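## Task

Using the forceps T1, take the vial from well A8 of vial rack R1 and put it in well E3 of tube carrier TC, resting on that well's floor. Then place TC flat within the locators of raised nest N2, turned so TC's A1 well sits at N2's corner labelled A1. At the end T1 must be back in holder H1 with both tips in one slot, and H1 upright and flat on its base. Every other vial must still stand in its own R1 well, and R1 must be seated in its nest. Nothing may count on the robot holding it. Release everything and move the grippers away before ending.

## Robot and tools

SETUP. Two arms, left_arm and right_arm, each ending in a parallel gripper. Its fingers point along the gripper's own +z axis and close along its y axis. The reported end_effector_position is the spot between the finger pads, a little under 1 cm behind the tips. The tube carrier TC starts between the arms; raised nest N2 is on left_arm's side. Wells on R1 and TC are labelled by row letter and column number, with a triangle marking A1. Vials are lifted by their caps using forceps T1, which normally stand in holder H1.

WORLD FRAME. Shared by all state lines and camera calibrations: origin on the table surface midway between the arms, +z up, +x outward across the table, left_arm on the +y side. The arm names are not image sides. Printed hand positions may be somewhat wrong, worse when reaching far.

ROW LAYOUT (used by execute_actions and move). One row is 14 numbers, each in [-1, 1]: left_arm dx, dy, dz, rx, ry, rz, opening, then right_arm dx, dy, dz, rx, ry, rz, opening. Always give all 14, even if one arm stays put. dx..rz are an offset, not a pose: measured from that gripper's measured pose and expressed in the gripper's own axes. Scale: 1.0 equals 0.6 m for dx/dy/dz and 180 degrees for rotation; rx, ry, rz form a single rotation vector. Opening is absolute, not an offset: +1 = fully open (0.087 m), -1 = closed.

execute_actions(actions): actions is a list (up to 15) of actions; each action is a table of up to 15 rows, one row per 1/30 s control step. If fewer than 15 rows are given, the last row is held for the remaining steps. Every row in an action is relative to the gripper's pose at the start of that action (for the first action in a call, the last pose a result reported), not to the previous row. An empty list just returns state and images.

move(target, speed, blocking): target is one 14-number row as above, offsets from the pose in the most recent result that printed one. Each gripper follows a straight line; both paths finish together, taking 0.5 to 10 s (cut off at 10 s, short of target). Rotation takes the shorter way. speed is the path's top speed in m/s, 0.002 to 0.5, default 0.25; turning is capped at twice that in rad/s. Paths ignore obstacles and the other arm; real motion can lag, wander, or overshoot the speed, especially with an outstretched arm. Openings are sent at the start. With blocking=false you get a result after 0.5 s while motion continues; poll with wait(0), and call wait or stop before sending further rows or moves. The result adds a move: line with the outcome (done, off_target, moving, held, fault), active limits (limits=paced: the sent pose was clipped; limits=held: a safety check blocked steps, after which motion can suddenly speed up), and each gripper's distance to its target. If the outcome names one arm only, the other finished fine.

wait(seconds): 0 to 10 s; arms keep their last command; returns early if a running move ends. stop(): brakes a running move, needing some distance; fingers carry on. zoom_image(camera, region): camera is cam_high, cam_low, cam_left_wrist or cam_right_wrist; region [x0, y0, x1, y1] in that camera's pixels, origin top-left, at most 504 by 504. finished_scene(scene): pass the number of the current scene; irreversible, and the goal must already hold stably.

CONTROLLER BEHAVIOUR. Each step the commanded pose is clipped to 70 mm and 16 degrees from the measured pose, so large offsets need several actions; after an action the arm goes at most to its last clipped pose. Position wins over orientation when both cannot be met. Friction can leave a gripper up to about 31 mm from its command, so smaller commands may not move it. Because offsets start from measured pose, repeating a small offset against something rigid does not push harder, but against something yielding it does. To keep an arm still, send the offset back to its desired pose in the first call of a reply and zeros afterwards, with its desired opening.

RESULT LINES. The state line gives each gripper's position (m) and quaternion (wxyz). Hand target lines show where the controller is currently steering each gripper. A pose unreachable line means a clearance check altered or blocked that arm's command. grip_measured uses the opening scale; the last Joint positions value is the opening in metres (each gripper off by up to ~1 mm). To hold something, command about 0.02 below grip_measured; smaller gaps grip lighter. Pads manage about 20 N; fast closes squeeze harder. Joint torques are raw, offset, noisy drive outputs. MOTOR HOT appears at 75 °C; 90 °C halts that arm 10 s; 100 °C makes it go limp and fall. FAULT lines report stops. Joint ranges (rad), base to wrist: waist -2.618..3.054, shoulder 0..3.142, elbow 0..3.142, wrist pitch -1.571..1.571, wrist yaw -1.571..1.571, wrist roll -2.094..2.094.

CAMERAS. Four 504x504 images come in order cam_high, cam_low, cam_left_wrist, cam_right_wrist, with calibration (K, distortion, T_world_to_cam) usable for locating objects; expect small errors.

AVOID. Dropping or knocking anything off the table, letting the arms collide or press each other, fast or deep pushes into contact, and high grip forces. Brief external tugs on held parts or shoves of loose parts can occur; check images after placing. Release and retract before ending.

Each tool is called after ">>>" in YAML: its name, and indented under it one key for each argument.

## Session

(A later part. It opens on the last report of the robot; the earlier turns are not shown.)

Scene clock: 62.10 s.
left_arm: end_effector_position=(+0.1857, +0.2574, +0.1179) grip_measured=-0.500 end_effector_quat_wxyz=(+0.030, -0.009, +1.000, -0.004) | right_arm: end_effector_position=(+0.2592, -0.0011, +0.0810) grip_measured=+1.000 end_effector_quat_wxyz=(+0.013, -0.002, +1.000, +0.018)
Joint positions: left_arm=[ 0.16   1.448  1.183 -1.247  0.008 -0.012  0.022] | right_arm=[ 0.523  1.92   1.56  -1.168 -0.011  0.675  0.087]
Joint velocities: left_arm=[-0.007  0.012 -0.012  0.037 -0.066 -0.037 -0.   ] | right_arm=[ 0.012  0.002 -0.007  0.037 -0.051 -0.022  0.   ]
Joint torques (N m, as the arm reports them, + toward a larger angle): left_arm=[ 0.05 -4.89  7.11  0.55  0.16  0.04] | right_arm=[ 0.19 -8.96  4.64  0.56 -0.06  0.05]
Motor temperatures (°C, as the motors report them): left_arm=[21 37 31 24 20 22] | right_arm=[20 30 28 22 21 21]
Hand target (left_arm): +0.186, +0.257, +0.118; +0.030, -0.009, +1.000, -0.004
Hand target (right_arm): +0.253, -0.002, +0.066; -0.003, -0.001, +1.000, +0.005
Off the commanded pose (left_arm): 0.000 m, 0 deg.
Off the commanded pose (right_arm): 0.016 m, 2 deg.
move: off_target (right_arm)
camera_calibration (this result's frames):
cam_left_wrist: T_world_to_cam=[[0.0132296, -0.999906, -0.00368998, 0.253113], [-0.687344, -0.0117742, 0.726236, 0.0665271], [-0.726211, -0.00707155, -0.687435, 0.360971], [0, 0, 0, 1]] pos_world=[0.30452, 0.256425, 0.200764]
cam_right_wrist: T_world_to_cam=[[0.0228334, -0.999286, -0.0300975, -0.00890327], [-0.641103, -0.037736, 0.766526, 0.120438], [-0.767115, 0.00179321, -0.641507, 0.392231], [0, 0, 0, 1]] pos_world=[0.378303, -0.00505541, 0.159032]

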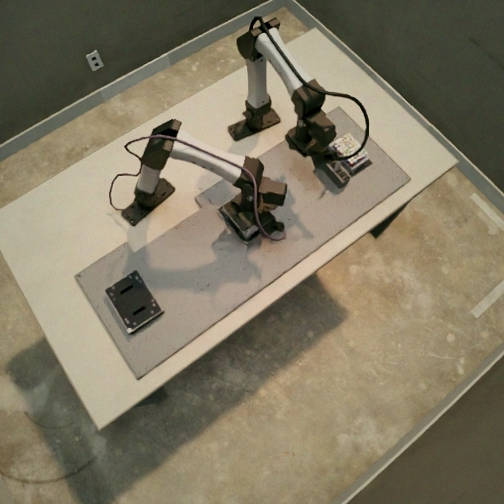

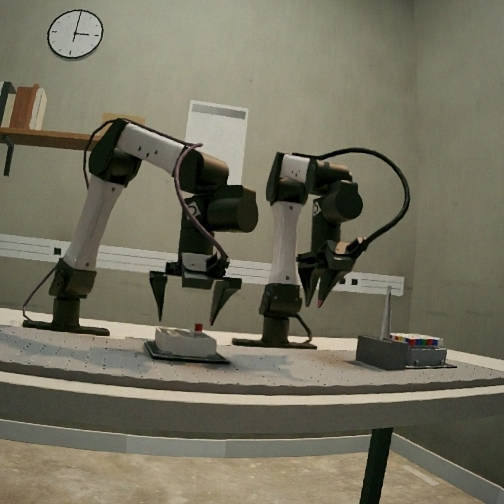

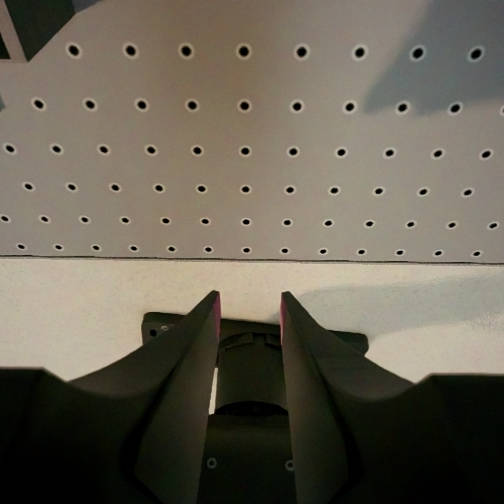

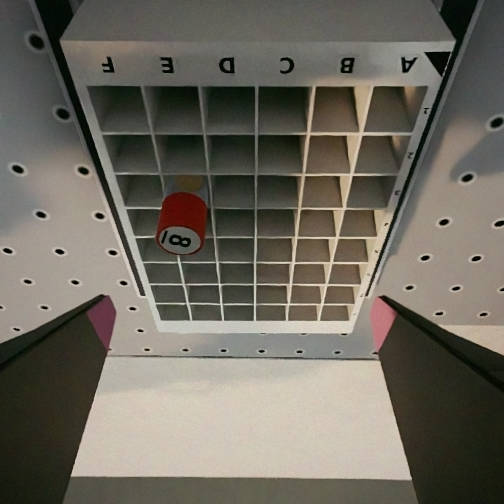

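Need −5 mm, plus drift.

>>> move:
  target: [0,0,0,0,0,0,-0.5,0.01,-0.016,0.04,0.011,0.008,0,1]
  speed: 0.012

Scene clock: 65.03 s.
left_arm: end_effector_position=(+0.1857, +0.2574, +0.1179) grip_measured=-0.500 end_effector_quat_wxyz=(+0.030, -0.009, +1.000, -0.004) | right_arm: end_effector_position=(+0.2556, -0.0042, +0.0686) grip_measured=+1.000 end_effector_quat_wxyz=(+0.009, -0.002, +1.000, +0.014)
Joint positions: left_arm=[ 0.16   1.448  1.183 -1.247  0.008 -0.012  0.022] | right_arm=[ 0.523  1.92   1.509 -1.129 -0.01   0.675  0.087]
Joint velocities: left_arm=[ 0.012 -0.012  0.007 -0.022  0.022  0.007  0.   ] | right_arm=[-0.002 -0.002  0.012  0.051  0.007 -0.007  0.   ]
Joint torques (N m, as the arm reports them, + toward a larger angle): left_arm=[ 0.06 -4.93  7.28  0.57  0.18  0.02] | right_arm=[-0.86 -9.75  4.59  0.58  0.01 -0.07]
Motor temperatures (°C, as the motors report them): left_arm=[21 37 31 24 20 22] | right_arm=[20 31 28 22 21 21]
Hand target (left_arm): +0.186, +0.257, +0.118; +0.030, -0.009, +1.000, -0.004
Hand target (right_arm): +0.254, -0.010, +0.057; +0.000, -0.002, +1.000, +0.000
Off the commanded pose (left_arm): 0.000 m, 0 deg.
Off the commanded pose (right_arm): 0.013 m, 2 deg.
move: off_target (right_arm)
camera_calibration (this result's frames):
cam_left_wrist: T_world_to_cam=[[0.0132296, -0.999906, -0.00368998, 0.253113], [-0.687344, -0.0117742, 0.726236, 0.0665271], [-0.726211, -0.00707155, -0.687435, 0.360971], [0, 0, 0, 1]] pos_world=[0.30452, 0.256425, 0.200764]
cam_right_wrist: T_world_to_cam=[[0.0225768, -0.999497, -0.0222888, -0.0127835], [-0.634385, -0.0315536, 0.772373, 0.12539], [-0.772687, -0.00329798, -0.634779, 0.382409], [0, 0, 0, 1]] pos_world=[0.375317, -0.00755934, 0.145612]

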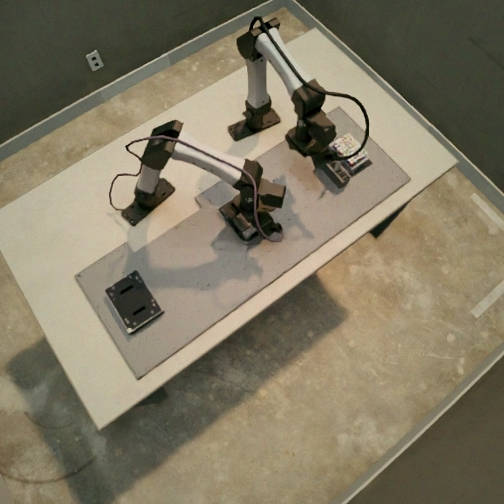

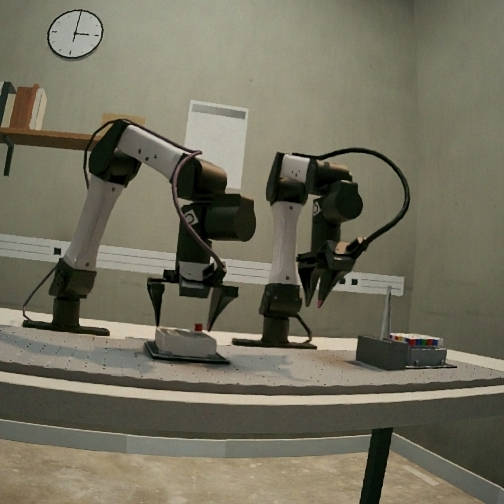

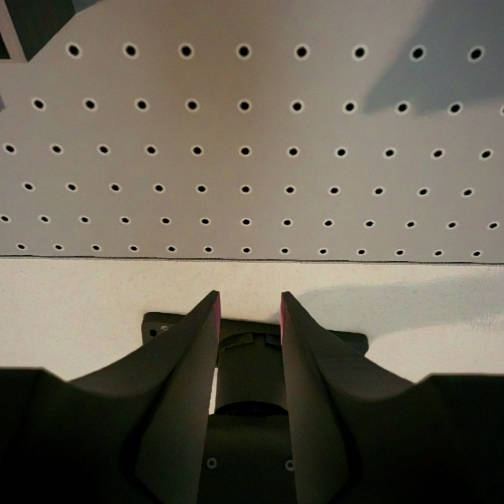

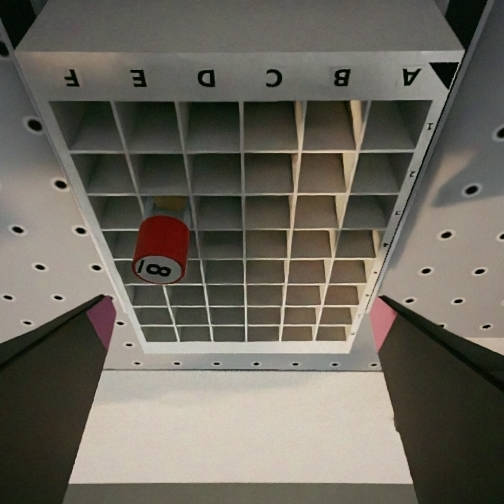

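>>> move:
  target: [0,0,0,0,0,0,-0.5,0.008,-0.008,0.07,0.008,0.005,0,1]
  speed: 0.012

Scene clock: 69.20 s.
left_arm: end_effector_position=(+0.1857, +0.2574, +0.1179) grip_measured=-0.500 end_effector_quat_wxyz=(+0.030, -0.009, +1.000, -0.004) | right_arm: end_effector_position=(+0.2585, -0.0020, +0.0646) grip_measured=+1.000 end_effector_quat_wxyz=(+0.024, -0.002, +0.999, +0.025)
Joint positions: left_arm=[ 0.16   1.448  1.183 -1.247  0.008 -0.012  0.022] | right_arm=[ 0.523  1.9    1.469 -1.071 -0.01   0.675  0.087]
Joint velocities: left_arm=[-0.002 -0.002 -0.022 -0.081 -0.037  0.051  0.   ] | right_arm=[-0.012 -0.017 -0.007  0.007 -0.022 -0.051  0.   ]
Joint torques (N m, as the arm reports them, + toward a larger angle): left_arm=[ 0.12 -4.95  7.12  0.58  0.17  0.01] | right_arm=[-0.28 -6.62  0.44  1.09  0.06 -0.02]
Motor temperatures (°C, as the motors report them): left_arm=[21 36 32 24 20 22] | right_arm=[20 31 28 22 21 21]
Hand target (left_arm): +0.186, +0.257, +0.118; +0.030, -0.009, +1.000, -0.004
Hand target (right_arm): +0.250, -0.010, +0.029; +0.000, -0.002, +1.000, +0.000
Off the commanded pose (left_arm): 0.000 m, 0 deg.
Off the commanded pose (right_arm): 0.039 m, 4 deg.
move: off_target (right_arm)
camera_calibration (this result's frames):
cam_left_wrist: T_world_to_cam=[[0.0132296, -0.999906, -0.00368998, 0.253113], [-0.687344, -0.0117742, 0.726236, 0.0665271], [-0.726211, -0.00707155, -0.687435, 0.360971], [0, 0, 0, 1]] pos_world=[0.30452, 0.256425, 0.200764]
cam_right_wrist: T_world_to_cam=[[0.0235688, -0.998699, -0.0452112, -0.00944473], [-0.657216, -0.0495562, 0.752071, 0.137624], [-0.753333, 0.0119881, -0.65753, 0.378602], [0, 0, 0, 1]] pos_world=[0.375885, -0.00715103, 0.145012]

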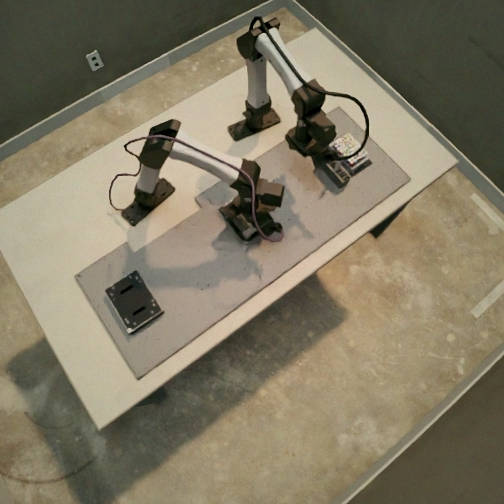

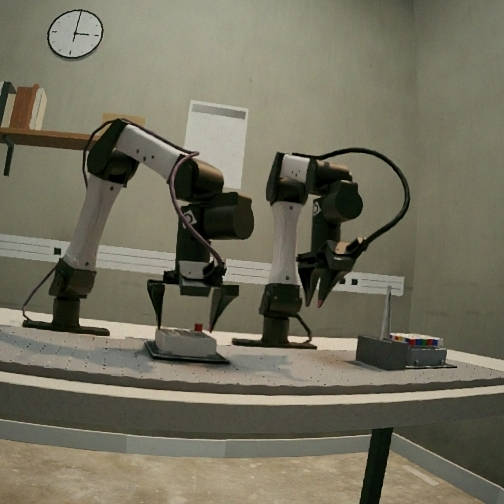

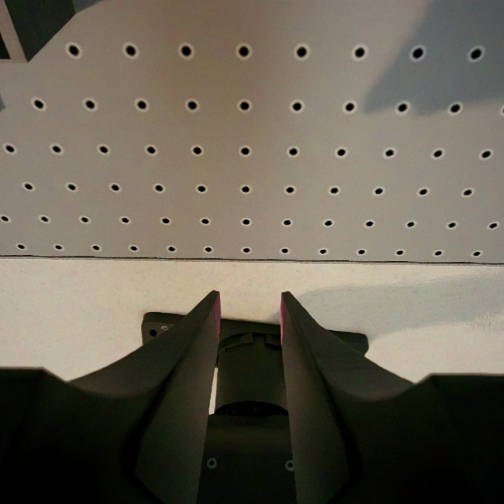

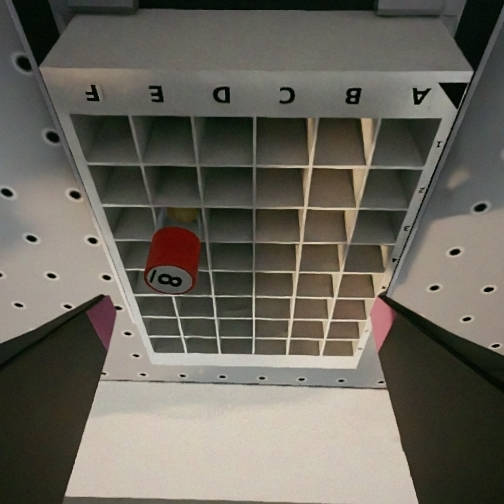

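>>> move:
  target: [0,0,0,0,0,0,-0.5,0,-0.014,0.004,0,0,0,1]
  speed: 0.01

>>> move:
  target: [0,0,0,0,0,0,-0.5,0,-0.003,0.06,0.008,0.008,0,1]
  speed: 0.012

Scene clock: 70.70 s.
left_arm: end_effector_position=(+0.1857, +0.2574, +0.1179) grip_measured=-0.500 end_effector_quat_wxyz=(+0.030, -0.009, +1.000, -0.004) | right_arm: end_effector_position=(+0.2625, -0.0040, +0.0671) grip_measured=+1.000 end_effector_quat_wxyz=(+0.029, -0.001, +0.999, +0.029)
Joint positions: left_arm=[ 0.16   1.448  1.183 -1.247  0.008 -0.012  0.022] | right_arm=[ 0.512  1.894  1.471 -1.068 -0.01   0.666  0.087]
Joint velocities: left_arm=[ 0.007 -0.007  0.007  0.022 -0.022 -0.007 -0.001] | right_arm=[-0.002  0.002 -0.002  0.022 -0.037 -0.007  0.   ]
Joint torques (N m, as the arm reports them, + toward a larger angle): left_arm=[ 0.09 -4.92  7.17  0.53  0.18  0.06] | right_arm=[ -1.33 -11.96   3.99   0.66  -0.02  -0.17]
Motor temperatures (°C, as the motors report them): left_arm=[21 36 32 24 20 22] | right_arm=[20 31 28 22 21 21]
Hand target (left_arm): +0.186, +0.257, +0.118; +0.030, -0.009, +1.000, -0.004
Hand target (right_arm): +0.259, -0.010, +0.062; +0.024, -0.002, +0.999, +0.025
Off the commanded pose (left_arm): 0.000 m, 0 deg.
Off the commanded pose (right_arm): 0.009 m, 1 deg.
move: done
camera_calibration (this result's frames):
cam_left_wrist: T_world_to_cam=[[0.0132296, -0.999906, -0.00368998, 0.253113], [-0.687344, -0.0117742, 0.726236, 0.0665271], [-0.726211, -0.00707155, -0.687435, 0.360971], [0, 0, 0, 1]] pos_world=[0.30452, 0.256425, 0.200764]
cam_right_wrist: T_world_to_cam=[[0.0213683, -0.998408, -0.0521928, -0.0104266], [-0.66446, -0.053189, 0.745428, 0.140563], [-0.747018, 0.0187515, -0.664539, 0.382151], [0, 0, 0, 1]] pos_world=[0.379095, -0.0100995, 0.148631]

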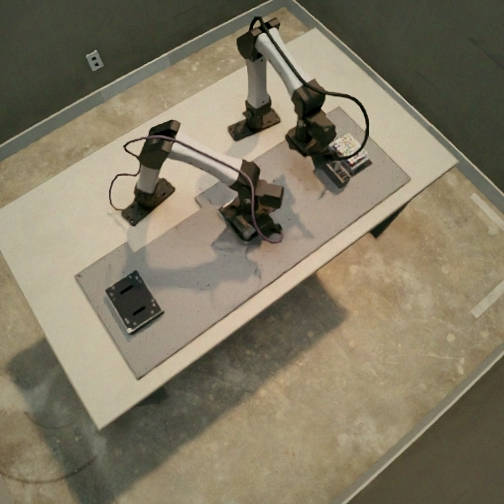

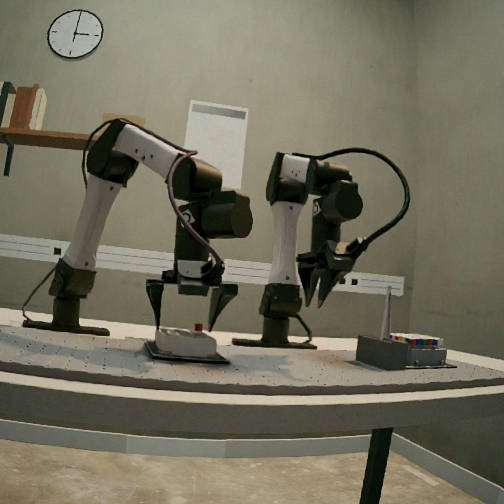

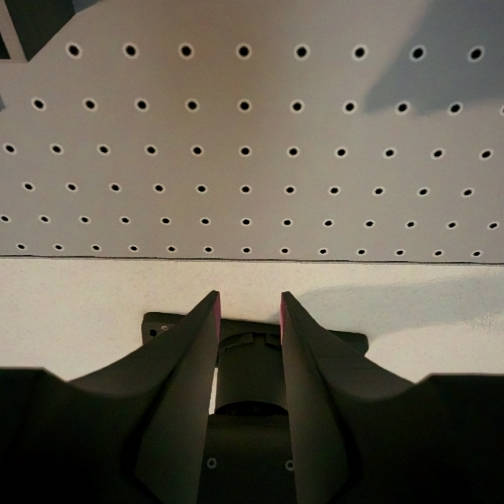

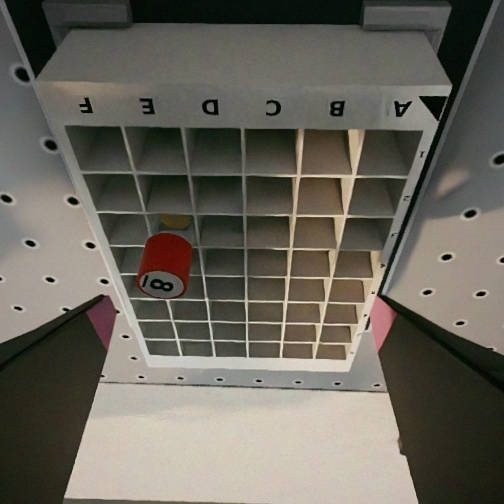

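Scene clock: 73.93 s.
left_arm: end_effector_position=(+0.1857, +0.2574, +0.1179) grip_measured=-0.500 end_effector_quat_wxyz=(+0.030, -0.009, +1.000, -0.004) | right_arm: end_effector_position=(+0.2656, -0.0028, +0.0473) grip_measured=+1.000 end_effector_quat_wxyz=(+0.025, -0.001, +0.999, +0.023)
Joint positions: left_arm=[ 0.16   1.448  1.183 -1.247  0.008 -0.012  0.022] | right_arm=[ 0.512  1.933  1.445 -1.014 -0.004  0.666  0.087]
Joint velocities: left_arm=[ 0.017  0.007 -0.002 -0.022 -0.007 -0.022  0.001] | right_arm=[-0.007  0.002  0.002 -0.066  0.037  0.007  0.   ]
Joint torques (N m, as the arm reports them, + toward a larger angle): left_arm=[ 0.15 -5.12  7.32  0.54  0.15  0.04] | right_arm=[-0.69 -9.01  4.71  0.8  -0.01 -0.05]
Motor temperatures (°C, as the motors report them): left_arm=[21 36 32 24 20 22] | right_arm=[20 32 28 22 21 21]
Hand target (left_arm): +0.186, +0.257, +0.118; +0.030, -0.009, +1.000, -0.004
Hand target (right_arm): +0.264, -0.005, +0.032; +0.016, -0.001, +1.000, +0.016
Off the commanded pose (left_arm): 0.000 m, 0 deg.
Off the commanded pose (right_arm): 0.016 m, 1 deg.
move: off_target (right_arm)
camera_calibration (this result's frames):
cam_left_wrist: T_world_to_cam=[[0.0132296, -0.999906, -0.00368998, 0.253113], [-0.687344, -0.0117742, 0.726236, 0.0665271], [-0.726211, -0.00707155, -0.687435, 0.360971], [0, 0, 0, 1]] pos_world=[0.30452, 0.256425, 0.200764]
cam_right_wrist: T_world_to_cam=[[0.0210434, -0.998967, -0.0402834, -0.0108142], [-0.659942, -0.0441463, 0.750019, 0.156138], [-0.751022, 0.0108018, -0.660189, 0.372132], [0, 0, 0, 1]] pos_world=[0.382749, -0.00792984, 0.128136]

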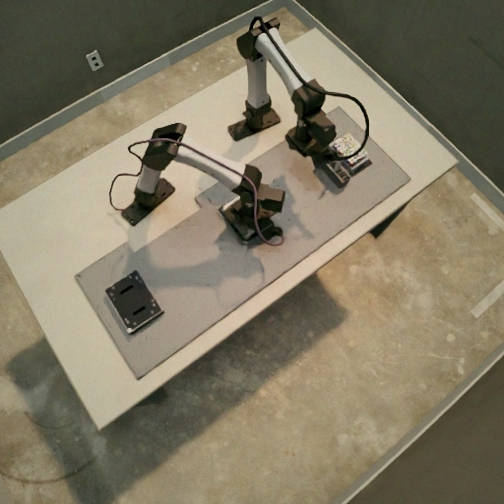

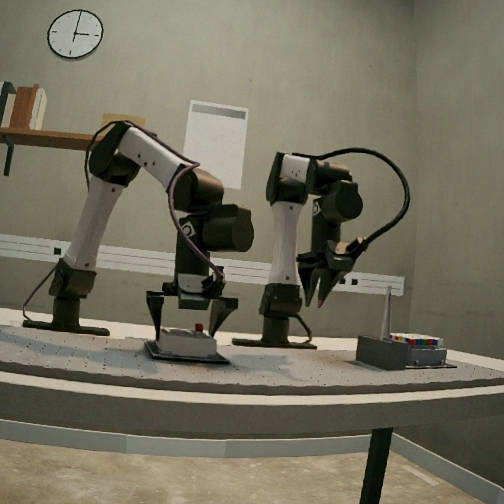

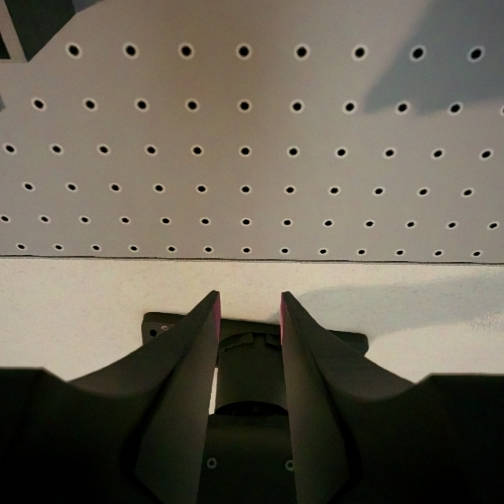

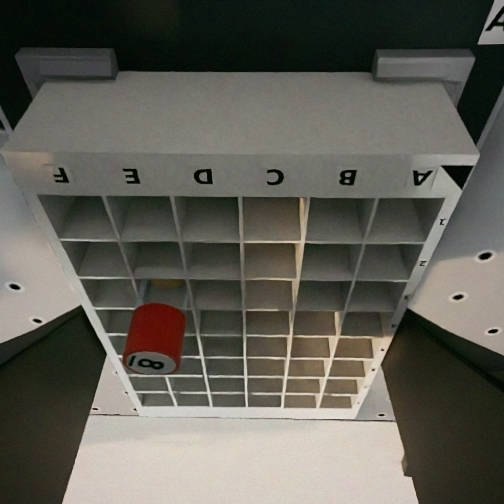

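>>> move:
  target: [0,0,0,0,0,0,-0.5,0,0,0,0,0,0,0.86]

>>> move:
  target: [0,0,0,0,0,0,-0.5,0,0,-0.12,0,0,0,0.86]
  speed: 0.04

>>> move:
  target: [0,0,0,0,0,0,-0.5,-0.085,-0.8,-0.04,0,0,0,0.86]
  speed: 0.1

Scene clock: 75.17 s.
left_arm: end_effector_position=(+0.1857, +0.2574, +0.1179) grip_measured=-0.500 end_effector_quat_wxyz=(+0.030, -0.009, +1.000, -0.004) | right_arm: end_effector_position=(+0.2654, -0.0038, +0.0472) grip_measured=+0.958 end_effector_quat_wxyz=(+0.025, -0.001, +0.999, +0.021)
Joint positions: left_arm=[ 0.16   1.448  1.183 -1.247  0.008 -0.012  0.022] | right_arm=[ 0.512  1.933  1.445 -1.017 -0.001  0.664  0.086]
Joint velocities: left_arm=[-0.012  0.007 -0.007 -0.022 -0.037 -0.066  0.001] | right_arm=[-0.007 -0.002 -0.007 -0.022 -0.022 -0.051 -0.   ]
Joint torques (N m, as the arm reports them, + toward a larger angle): left_arm=[ 0.14 -4.94  7.16  0.56  0.18  0.03] | right_arm=[ -0.45 -11.31   6.69   0.58  -0.04  -0.01]
Motor temperatures (°C, as the motors report them): left_arm=[21 35 32 23 20 22] | right_arm=[20 32 28 22 21 21]
Hand target (left_arm): +0.186, +0.257, +0.118; +0.030, -0.009, +1.000, -0.004
Hand target (right_arm): +0.266, -0.003, +0.047; +0.026, -0.001, +0.999, +0.023
Off the commanded pose (left_arm): 0.000 m, 0 deg.
Off the commanded pose (right_arm): 0.001 m, 0 deg.
move: done
camera_calibration (this result's frames):
cam_left_wrist: T_world_to_cam=[[0.0132296, -0.999906, -0.00368998, 0.253113], [-0.687344, -0.0117742, 0.726236, 0.0665271], [-0.726211, -0.00707155, -0.687435, 0.360971], [0, 0, 0, 1]] pos_world=[0.30452, 0.256425, 0.200764]
cam_right_wrist: T_world_to_cam=[[0.0219627, -0.999112, -0.0359595, -0.0121966], [-0.659552, -0.0415104, 0.750512, 0.155828], [-0.751338, 0.00723392, -0.659878, 0.371976], [0, 0, 0, 1]] pos_world=[0.382524, -0.00840811, 0.12807]

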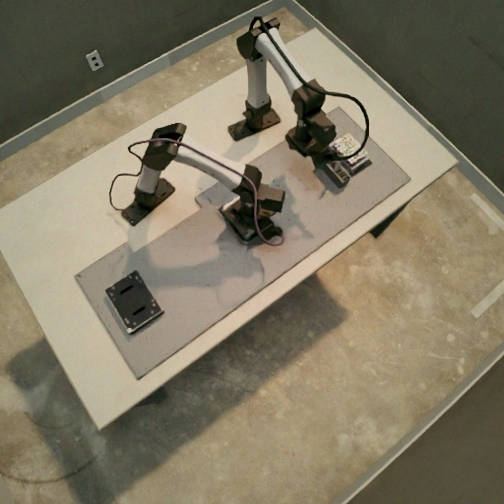

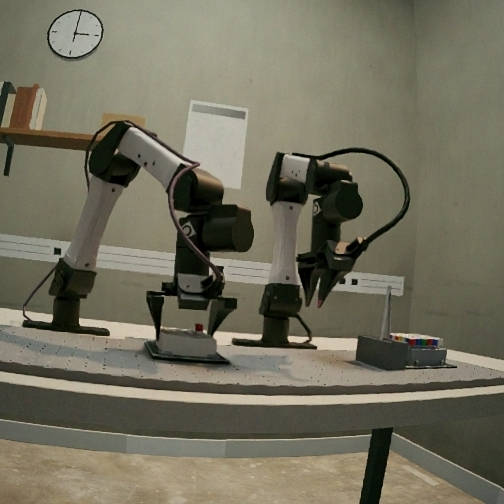

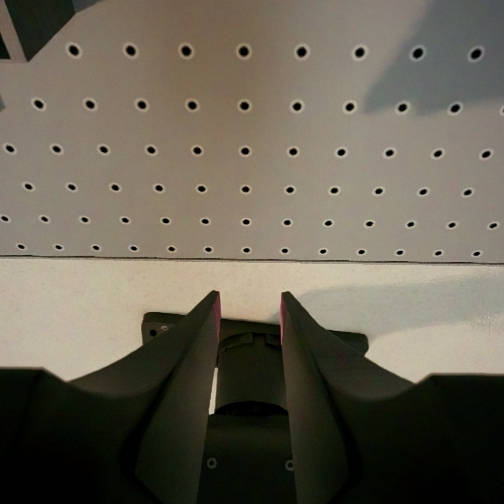

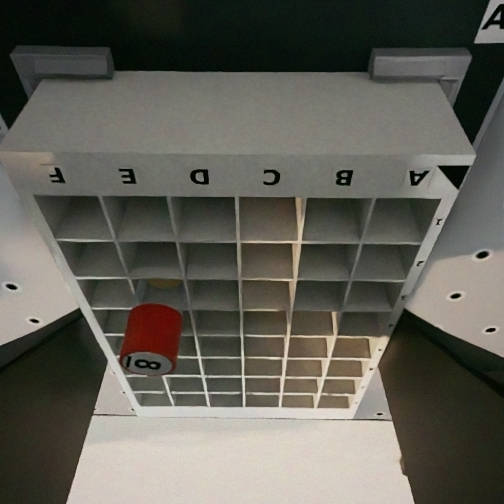

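Scene clock: 77.40 s.
left_arm: end_effector_position=(+0.1857, +0.2574, +0.1179) grip_measured=-0.500 end_effector_quat_wxyz=(+0.030, -0.009, +1.000, -0.004) | right_arm: end_effector_position=(+0.2621, -0.0063, +0.1081) grip_measured=+0.958 end_effector_quat_wxyz=(+0.019, -0.001, +1.000, +0.016)
Joint positions: left_arm=[ 0.16   1.448  1.183 -1.247  0.008 -0.012  0.022] | right_arm=[ 0.512  1.902  1.645 -1.265 -0.001  0.664  0.086]
Joint velocities: left_arm=[-0.007  0.022  0.007 -0.007  0.051  0.037 -0.   ] | right_arm=[ 0.017 -0.017 -0.007 -0.022 -0.022 -0.037  0.001]
Joint torques (N m, as the arm reports them, + toward a larger angle): left_arm=[ 0.09 -4.88  7.36  0.57  0.18  0.04] | right_arm=[ -0.5  -12.39   8.56   0.35  -0.03  -0.04]
Motor temperatures (°C, as the motors report them): left_arm=[21 35 32 23 20 22] | right_arm=[20 33 28 22 21 21]
Hand target (left_arm): +0.186, +0.257, +0.118; +0.030, -0.009, +1.000, -0.004
Hand target (right_arm): +0.261, -0.006, +0.119; +0.025, -0.001, +0.999, +0.021
Off the commanded pose (left_arm): 0.000 m, 0 deg.
Off the commanded pose (right_arm): 0.011 m, 1 deg.
move: off_target (right_arm)
camera_calibration (this result's frames):
cam_left_wrist: T_world_to_cam=[[0.0132296, -0.999906, -0.00368998, 0.253113], [-0.687344, -0.0117742, 0.726236, 0.0665271], [-0.726211, -0.00707155, -0.687435, 0.360971], [0, 0, 0, 1]] pos_world=[0.30452, 0.256425, 0.200764]
cam_right_wrist: T_world_to_cam=[[0.0215626, -0.999427, -0.0261048, -0.0134777], [-0.649819, -0.0338535, 0.759334, 0.104412], [-0.759783, 0.000590201, -0.650177, 0.410822], [0, 0, 0, 1]] pos_world=[0.380275, -0.0101777, 0.187472]

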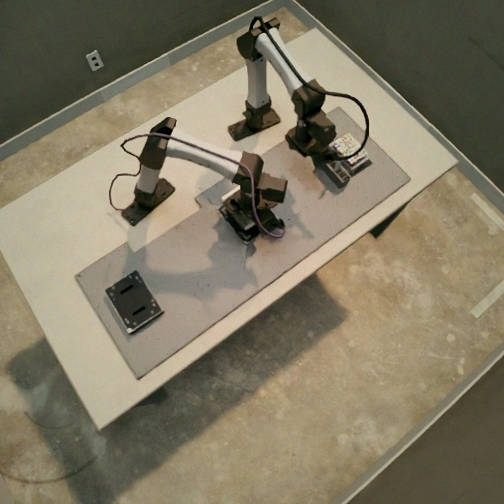

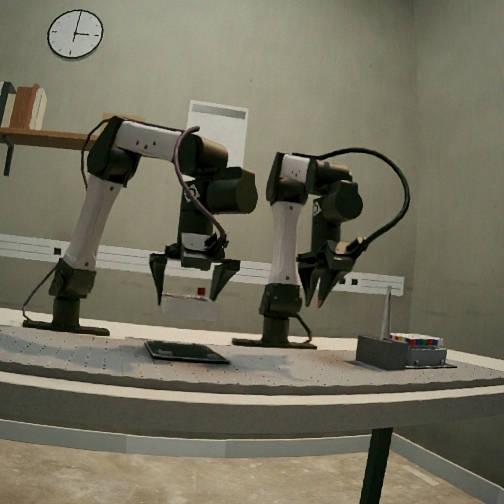

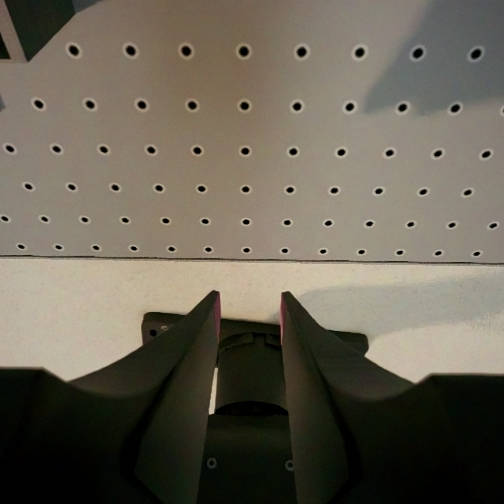

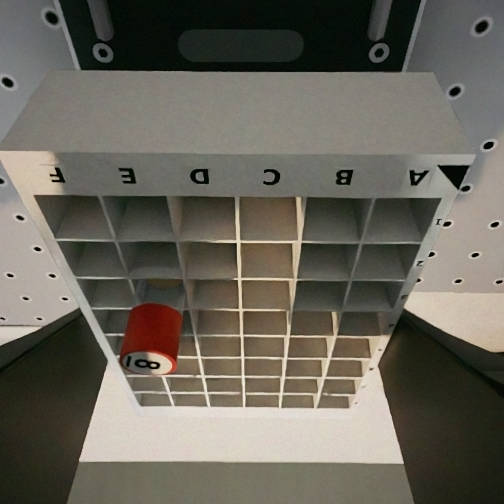

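Scene clock: 82.80 s.
left_arm: end_effector_position=(+0.1857, +0.2574, +0.1179) grip_measured=-0.500 end_effector_quat_wxyz=(+0.030, -0.009, +1.000, -0.004) | right_arm: end_effector_position=(+0.3120, -0.4889, +0.1327) grip_measured=+0.958 end_effector_quat_wxyz=(+0.033, +0.002, +0.999, -0.009)
Joint positions: left_arm=[ 0.16   1.448  1.183 -1.247  0.008 -0.012  0.022] | right_arm=[-0.805  2.136  2.088 -1.459 -0.026 -0.646  0.086]
Joint velocities: left_arm=[ 0.002  0.007 -0.002 -0.037  0.066 -0.007 -0.   ] | right_arm=[ 0.002  0.012 -0.017  0.007 -0.066 -0.066 -0.001]
Joint torques (N m, as the arm reports them, + toward a larger angle): left_arm=[-0.02 -4.94  7.22  0.57  0.17  0.01] | right_arm=[ -0.89 -11.44   8.6    0.37  -0.2   -0.11]
Motor temperatures (°C, as the motors report them): left_arm=[21 35 32 23 20 22] | right_arm=[20 34 28 22 21 21]
Hand target (left_arm): +0.186, +0.257, +0.118; +0.030, -0.009, +1.000, -0.004
Hand target (right_arm): +0.311, -0.488, +0.129; +0.025, -0.001, +1.000, +0.002
Off the commanded pose (left_arm): 0.000 m, 0 deg.
Off the commanded pose (right_arm): 0.014 m, 3 deg.
move: off_target (right_arm)
camera_calibration (this result's frames):
cam_left_wrist: T_world_to_cam=[[0.0132296, -0.999906, -0.00368998, 0.253113], [-0.687344, -0.0117742, 0.726236, 0.0665271], [-0.726211, -0.00707155, -0.687435, 0.360971], [0, 0, 0, 1]] pos_world=[0.30452, 0.256425, 0.200764]
cam_right_wrist: T_world_to_cam=[[0.0141725, -0.99964, 0.0227904, -0.500498], [-0.670861, 0.00739504, 0.741546, 0.130923], [-0.741447, -0.0257988, -0.670515, 0.449078], [0, 0, 0, 1]] pos_world=[0.427892, -0.4897, 0.215435]

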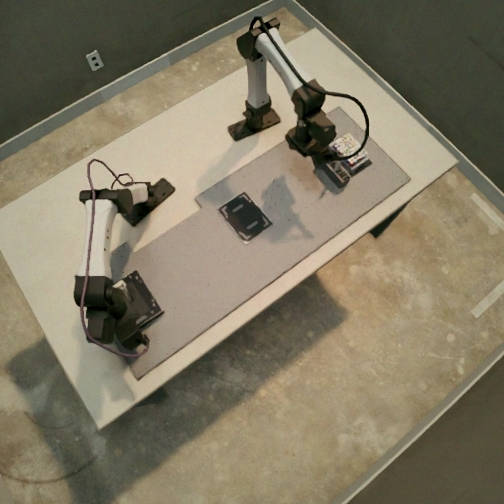

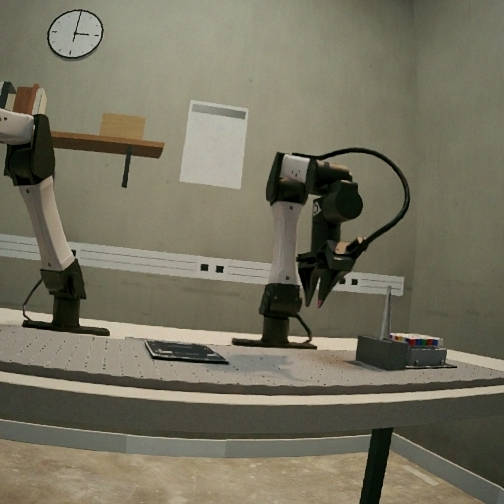

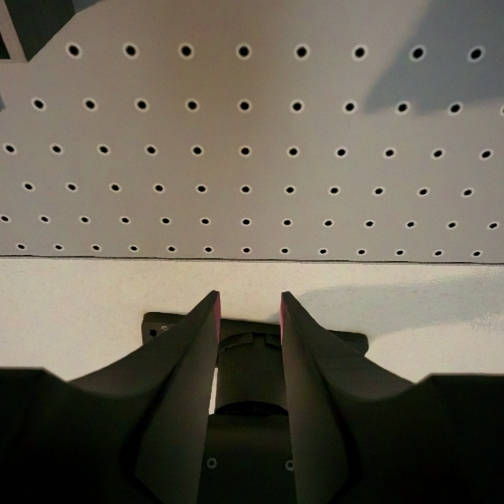

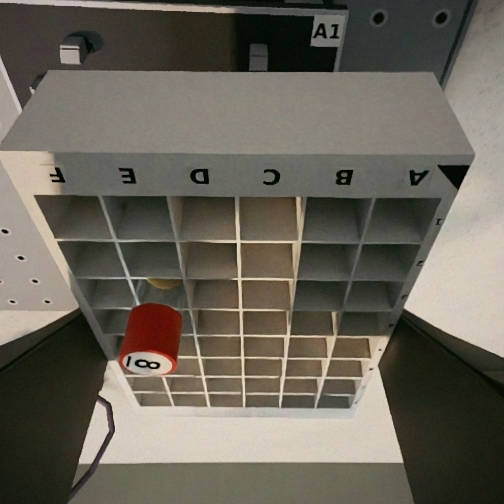

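>>> move:
  target: [0,0,0,0,0,0,-0.5,0.037,0.048,0.06,0.018,0.005,0.01,0.86]
  speed: 0.03

Scene clock: 85.27 s.
left_arm: end_effector_position=(+0.1857, +0.2574, +0.1179) grip_measured=-0.500 end_effector_quat_wxyz=(+0.030, -0.009, +1.000, -0.004) | right_arm: end_effector_position=(+0.2937, -0.4618, +0.0928) grip_measured=+0.958 end_effector_quat_wxyz=(+0.023, +0.017, +0.999, -0.025)
Joint positions: left_arm=[ 0.16   1.448  1.183 -1.247  0.008 -0.012  0.022] | right_arm=[-0.762  1.984  1.698 -1.218  0.016 -0.574  0.086]
Joint velocities: left_arm=[-0.002 -0.012 -0.002  0.007 -0.037 -0.007 -0.   ] | right_arm=[-0.007 -0.002 -0.022  0.022  0.051  0.066 -0.001]
Joint torques (N m, as the arm reports them, + toward a larger angle): left_arm=[-0.06 -4.98  7.14  0.55  0.19  0.04] | right_arm=[ -0.11 -13.83   4.9    0.65   0.06   0.05]
Motor temperatures (°C, as the motors report them): left_arm=[21 34 32 23 20 22] | right_arm=[20 34 28 22 21 21]
Hand target (left_arm): +0.186, +0.257, +0.118; +0.030, -0.009, +1.000, -0.004
Hand target (right_arm): +0.292, -0.461, +0.095; +0.025, +0.019, +0.999, -0.035
Off the commanded pose (left_arm): 0.000 m, 0 deg.
Off the commanded pose (right_arm): 0.003 m, 1 deg.
move: done
camera_calibration (this result's frames):
cam_left_wrist: T_world_to_cam=[[0.0132296, -0.999906, -0.00368998, 0.253113], [-0.687344, -0.0117742, 0.726236, 0.0665271], [-0.726211, -0.00707155, -0.687435, 0.360971], [0, 0, 0, 1]] pos_world=[0.30452, 0.256425, 0.200764]
cam_right_wrist: T_world_to_cam=[[-0.0166489, -0.998324, 0.0554286, -0.465557], [-0.65572, 0.052752, 0.753159, 0.16351], [-0.754821, -0.0238064, -0.655499, 0.412941], [0, 0, 0, 1]] pos_world=[0.411162, -0.463571, 0.173338]

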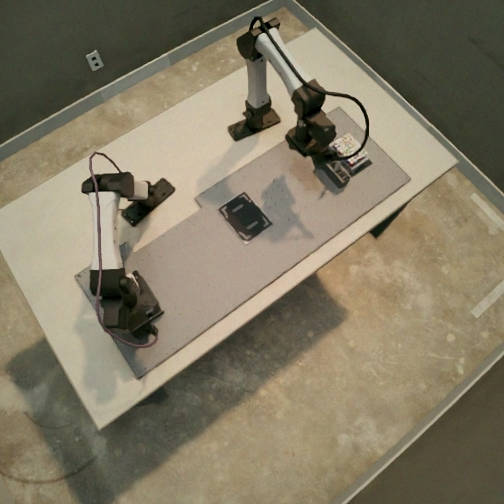

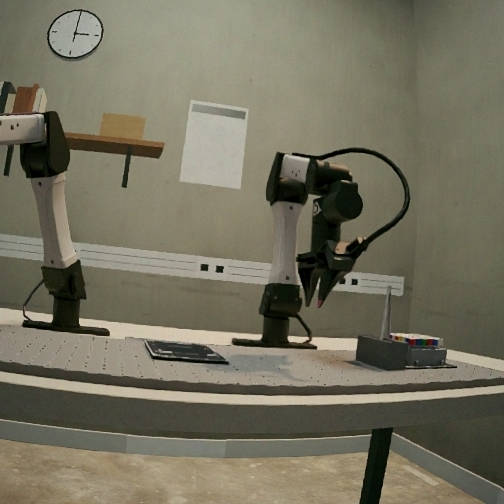

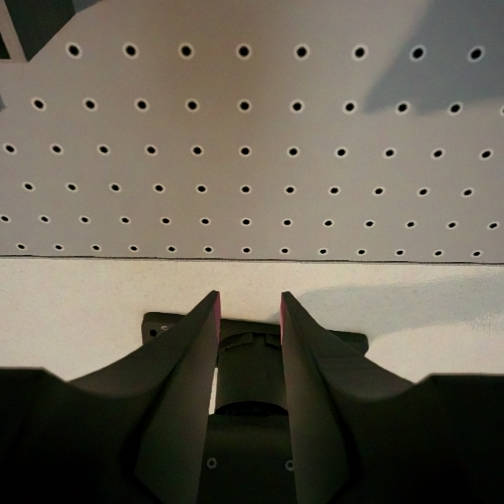

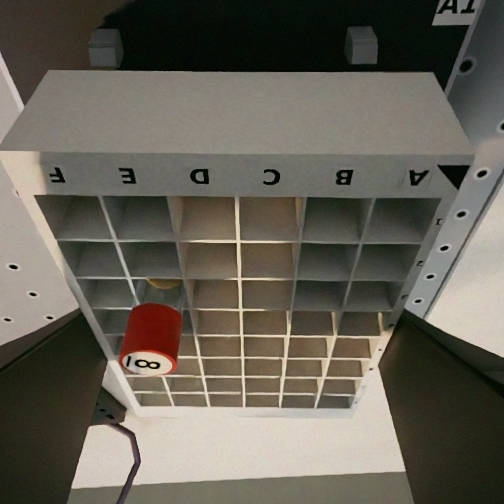

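>>> move:
  target: [0,0,0,0,0,0,-0.5,0.005,0,0.015,-0.029,0,0,0.86]
  speed: 0.012

Scene clock: 90.13 s.
left_arm: end_effector_position=(+0.1857, +0.2574, +0.1179) grip_measured=-0.500 end_effector_quat_wxyz=(+0.030, -0.009, +1.000, -0.004) | right_arm: end_effector_position=(+0.2906, -0.4603, +0.0863) grip_measured=+0.958 end_effector_quat_wxyz=(+0.030, +0.016, +0.999, +0.010)
Joint positions: left_arm=[ 0.16   1.448  1.183 -1.247  0.008 -0.012  0.022] | right_arm=[-0.794  2.     1.698 -1.231 -0.051 -0.606  0.086]
Joint velocities: left_arm=[-0.017 -0.012 -0.022  0.007 -0.022  0.037 -0.   ] | right_arm=[-0.017 -0.002 -0.022  0.081 -0.022 -0.007 -0.   ]
Joint torques (N m, as the arm reports them, + toward a larger angle): left_arm=[ 0.16 -4.89  7.28  0.54  0.16  0.  ] | right_arm=[-1.3  -9.84  9.18  0.31 -0.21 -0.11]
Motor temperatures (°C, as the motors report them): left_arm=[21 34 32 23 20 22] | right_arm=[20 35 29 22 21 21]
Hand target (left_arm): +0.186, +0.257, +0.118; +0.030, -0.009, +1.000, -0.004
Hand target (right_arm): +0.291, -0.462, +0.084; +0.025, +0.016, +0.999, +0.019
Off the commanded pose (left_arm): 0.000 m, 0 deg.
Off the commanded pose (right_arm): 0.003 m, 1 deg.
move: done
camera_calibration (this result's frames):
cam_left_wrist: T_world_to_cam=[[0.0132296, -0.999906, -0.00368998, 0.253113], [-0.687344, -0.0117742, 0.726236, 0.0665271], [-0.726211, -0.00707155, -0.687435, 0.360971], [0, 0, 0, 1]] pos_world=[0.30452, 0.256425, 0.200764]
cam_right_wrist: T_world_to_cam=[[-0.0134737, -0.999805, -0.0144498, -0.459316], [-0.66711, -0.00177637, 0.744957, 0.145132], [-0.744837, 0.0196769, -0.666956, 0.424422], [0, 0, 0, 1]] pos_world=[0.406756, -0.46732, 0.168317]

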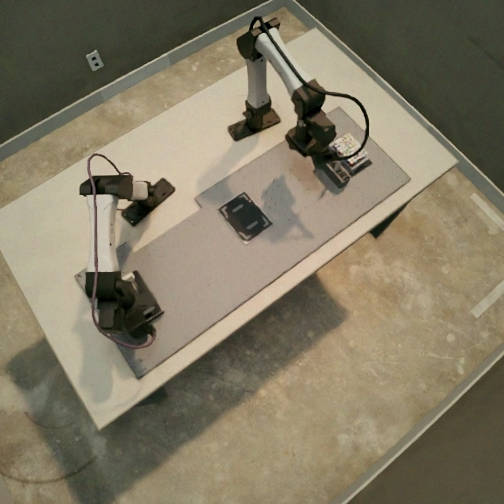

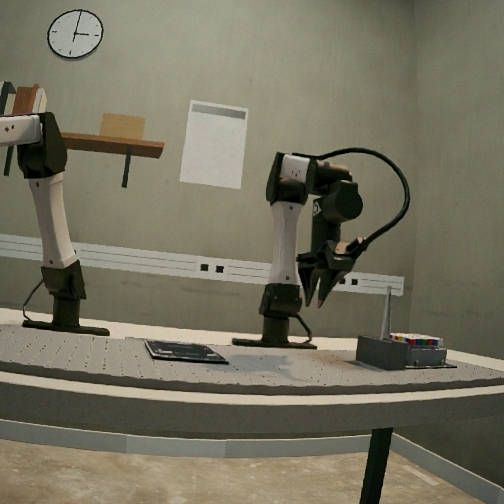

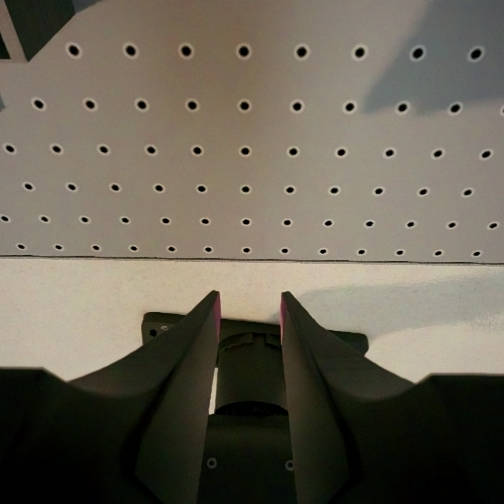

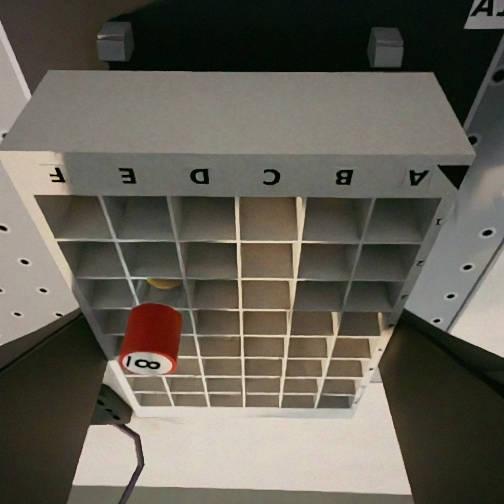

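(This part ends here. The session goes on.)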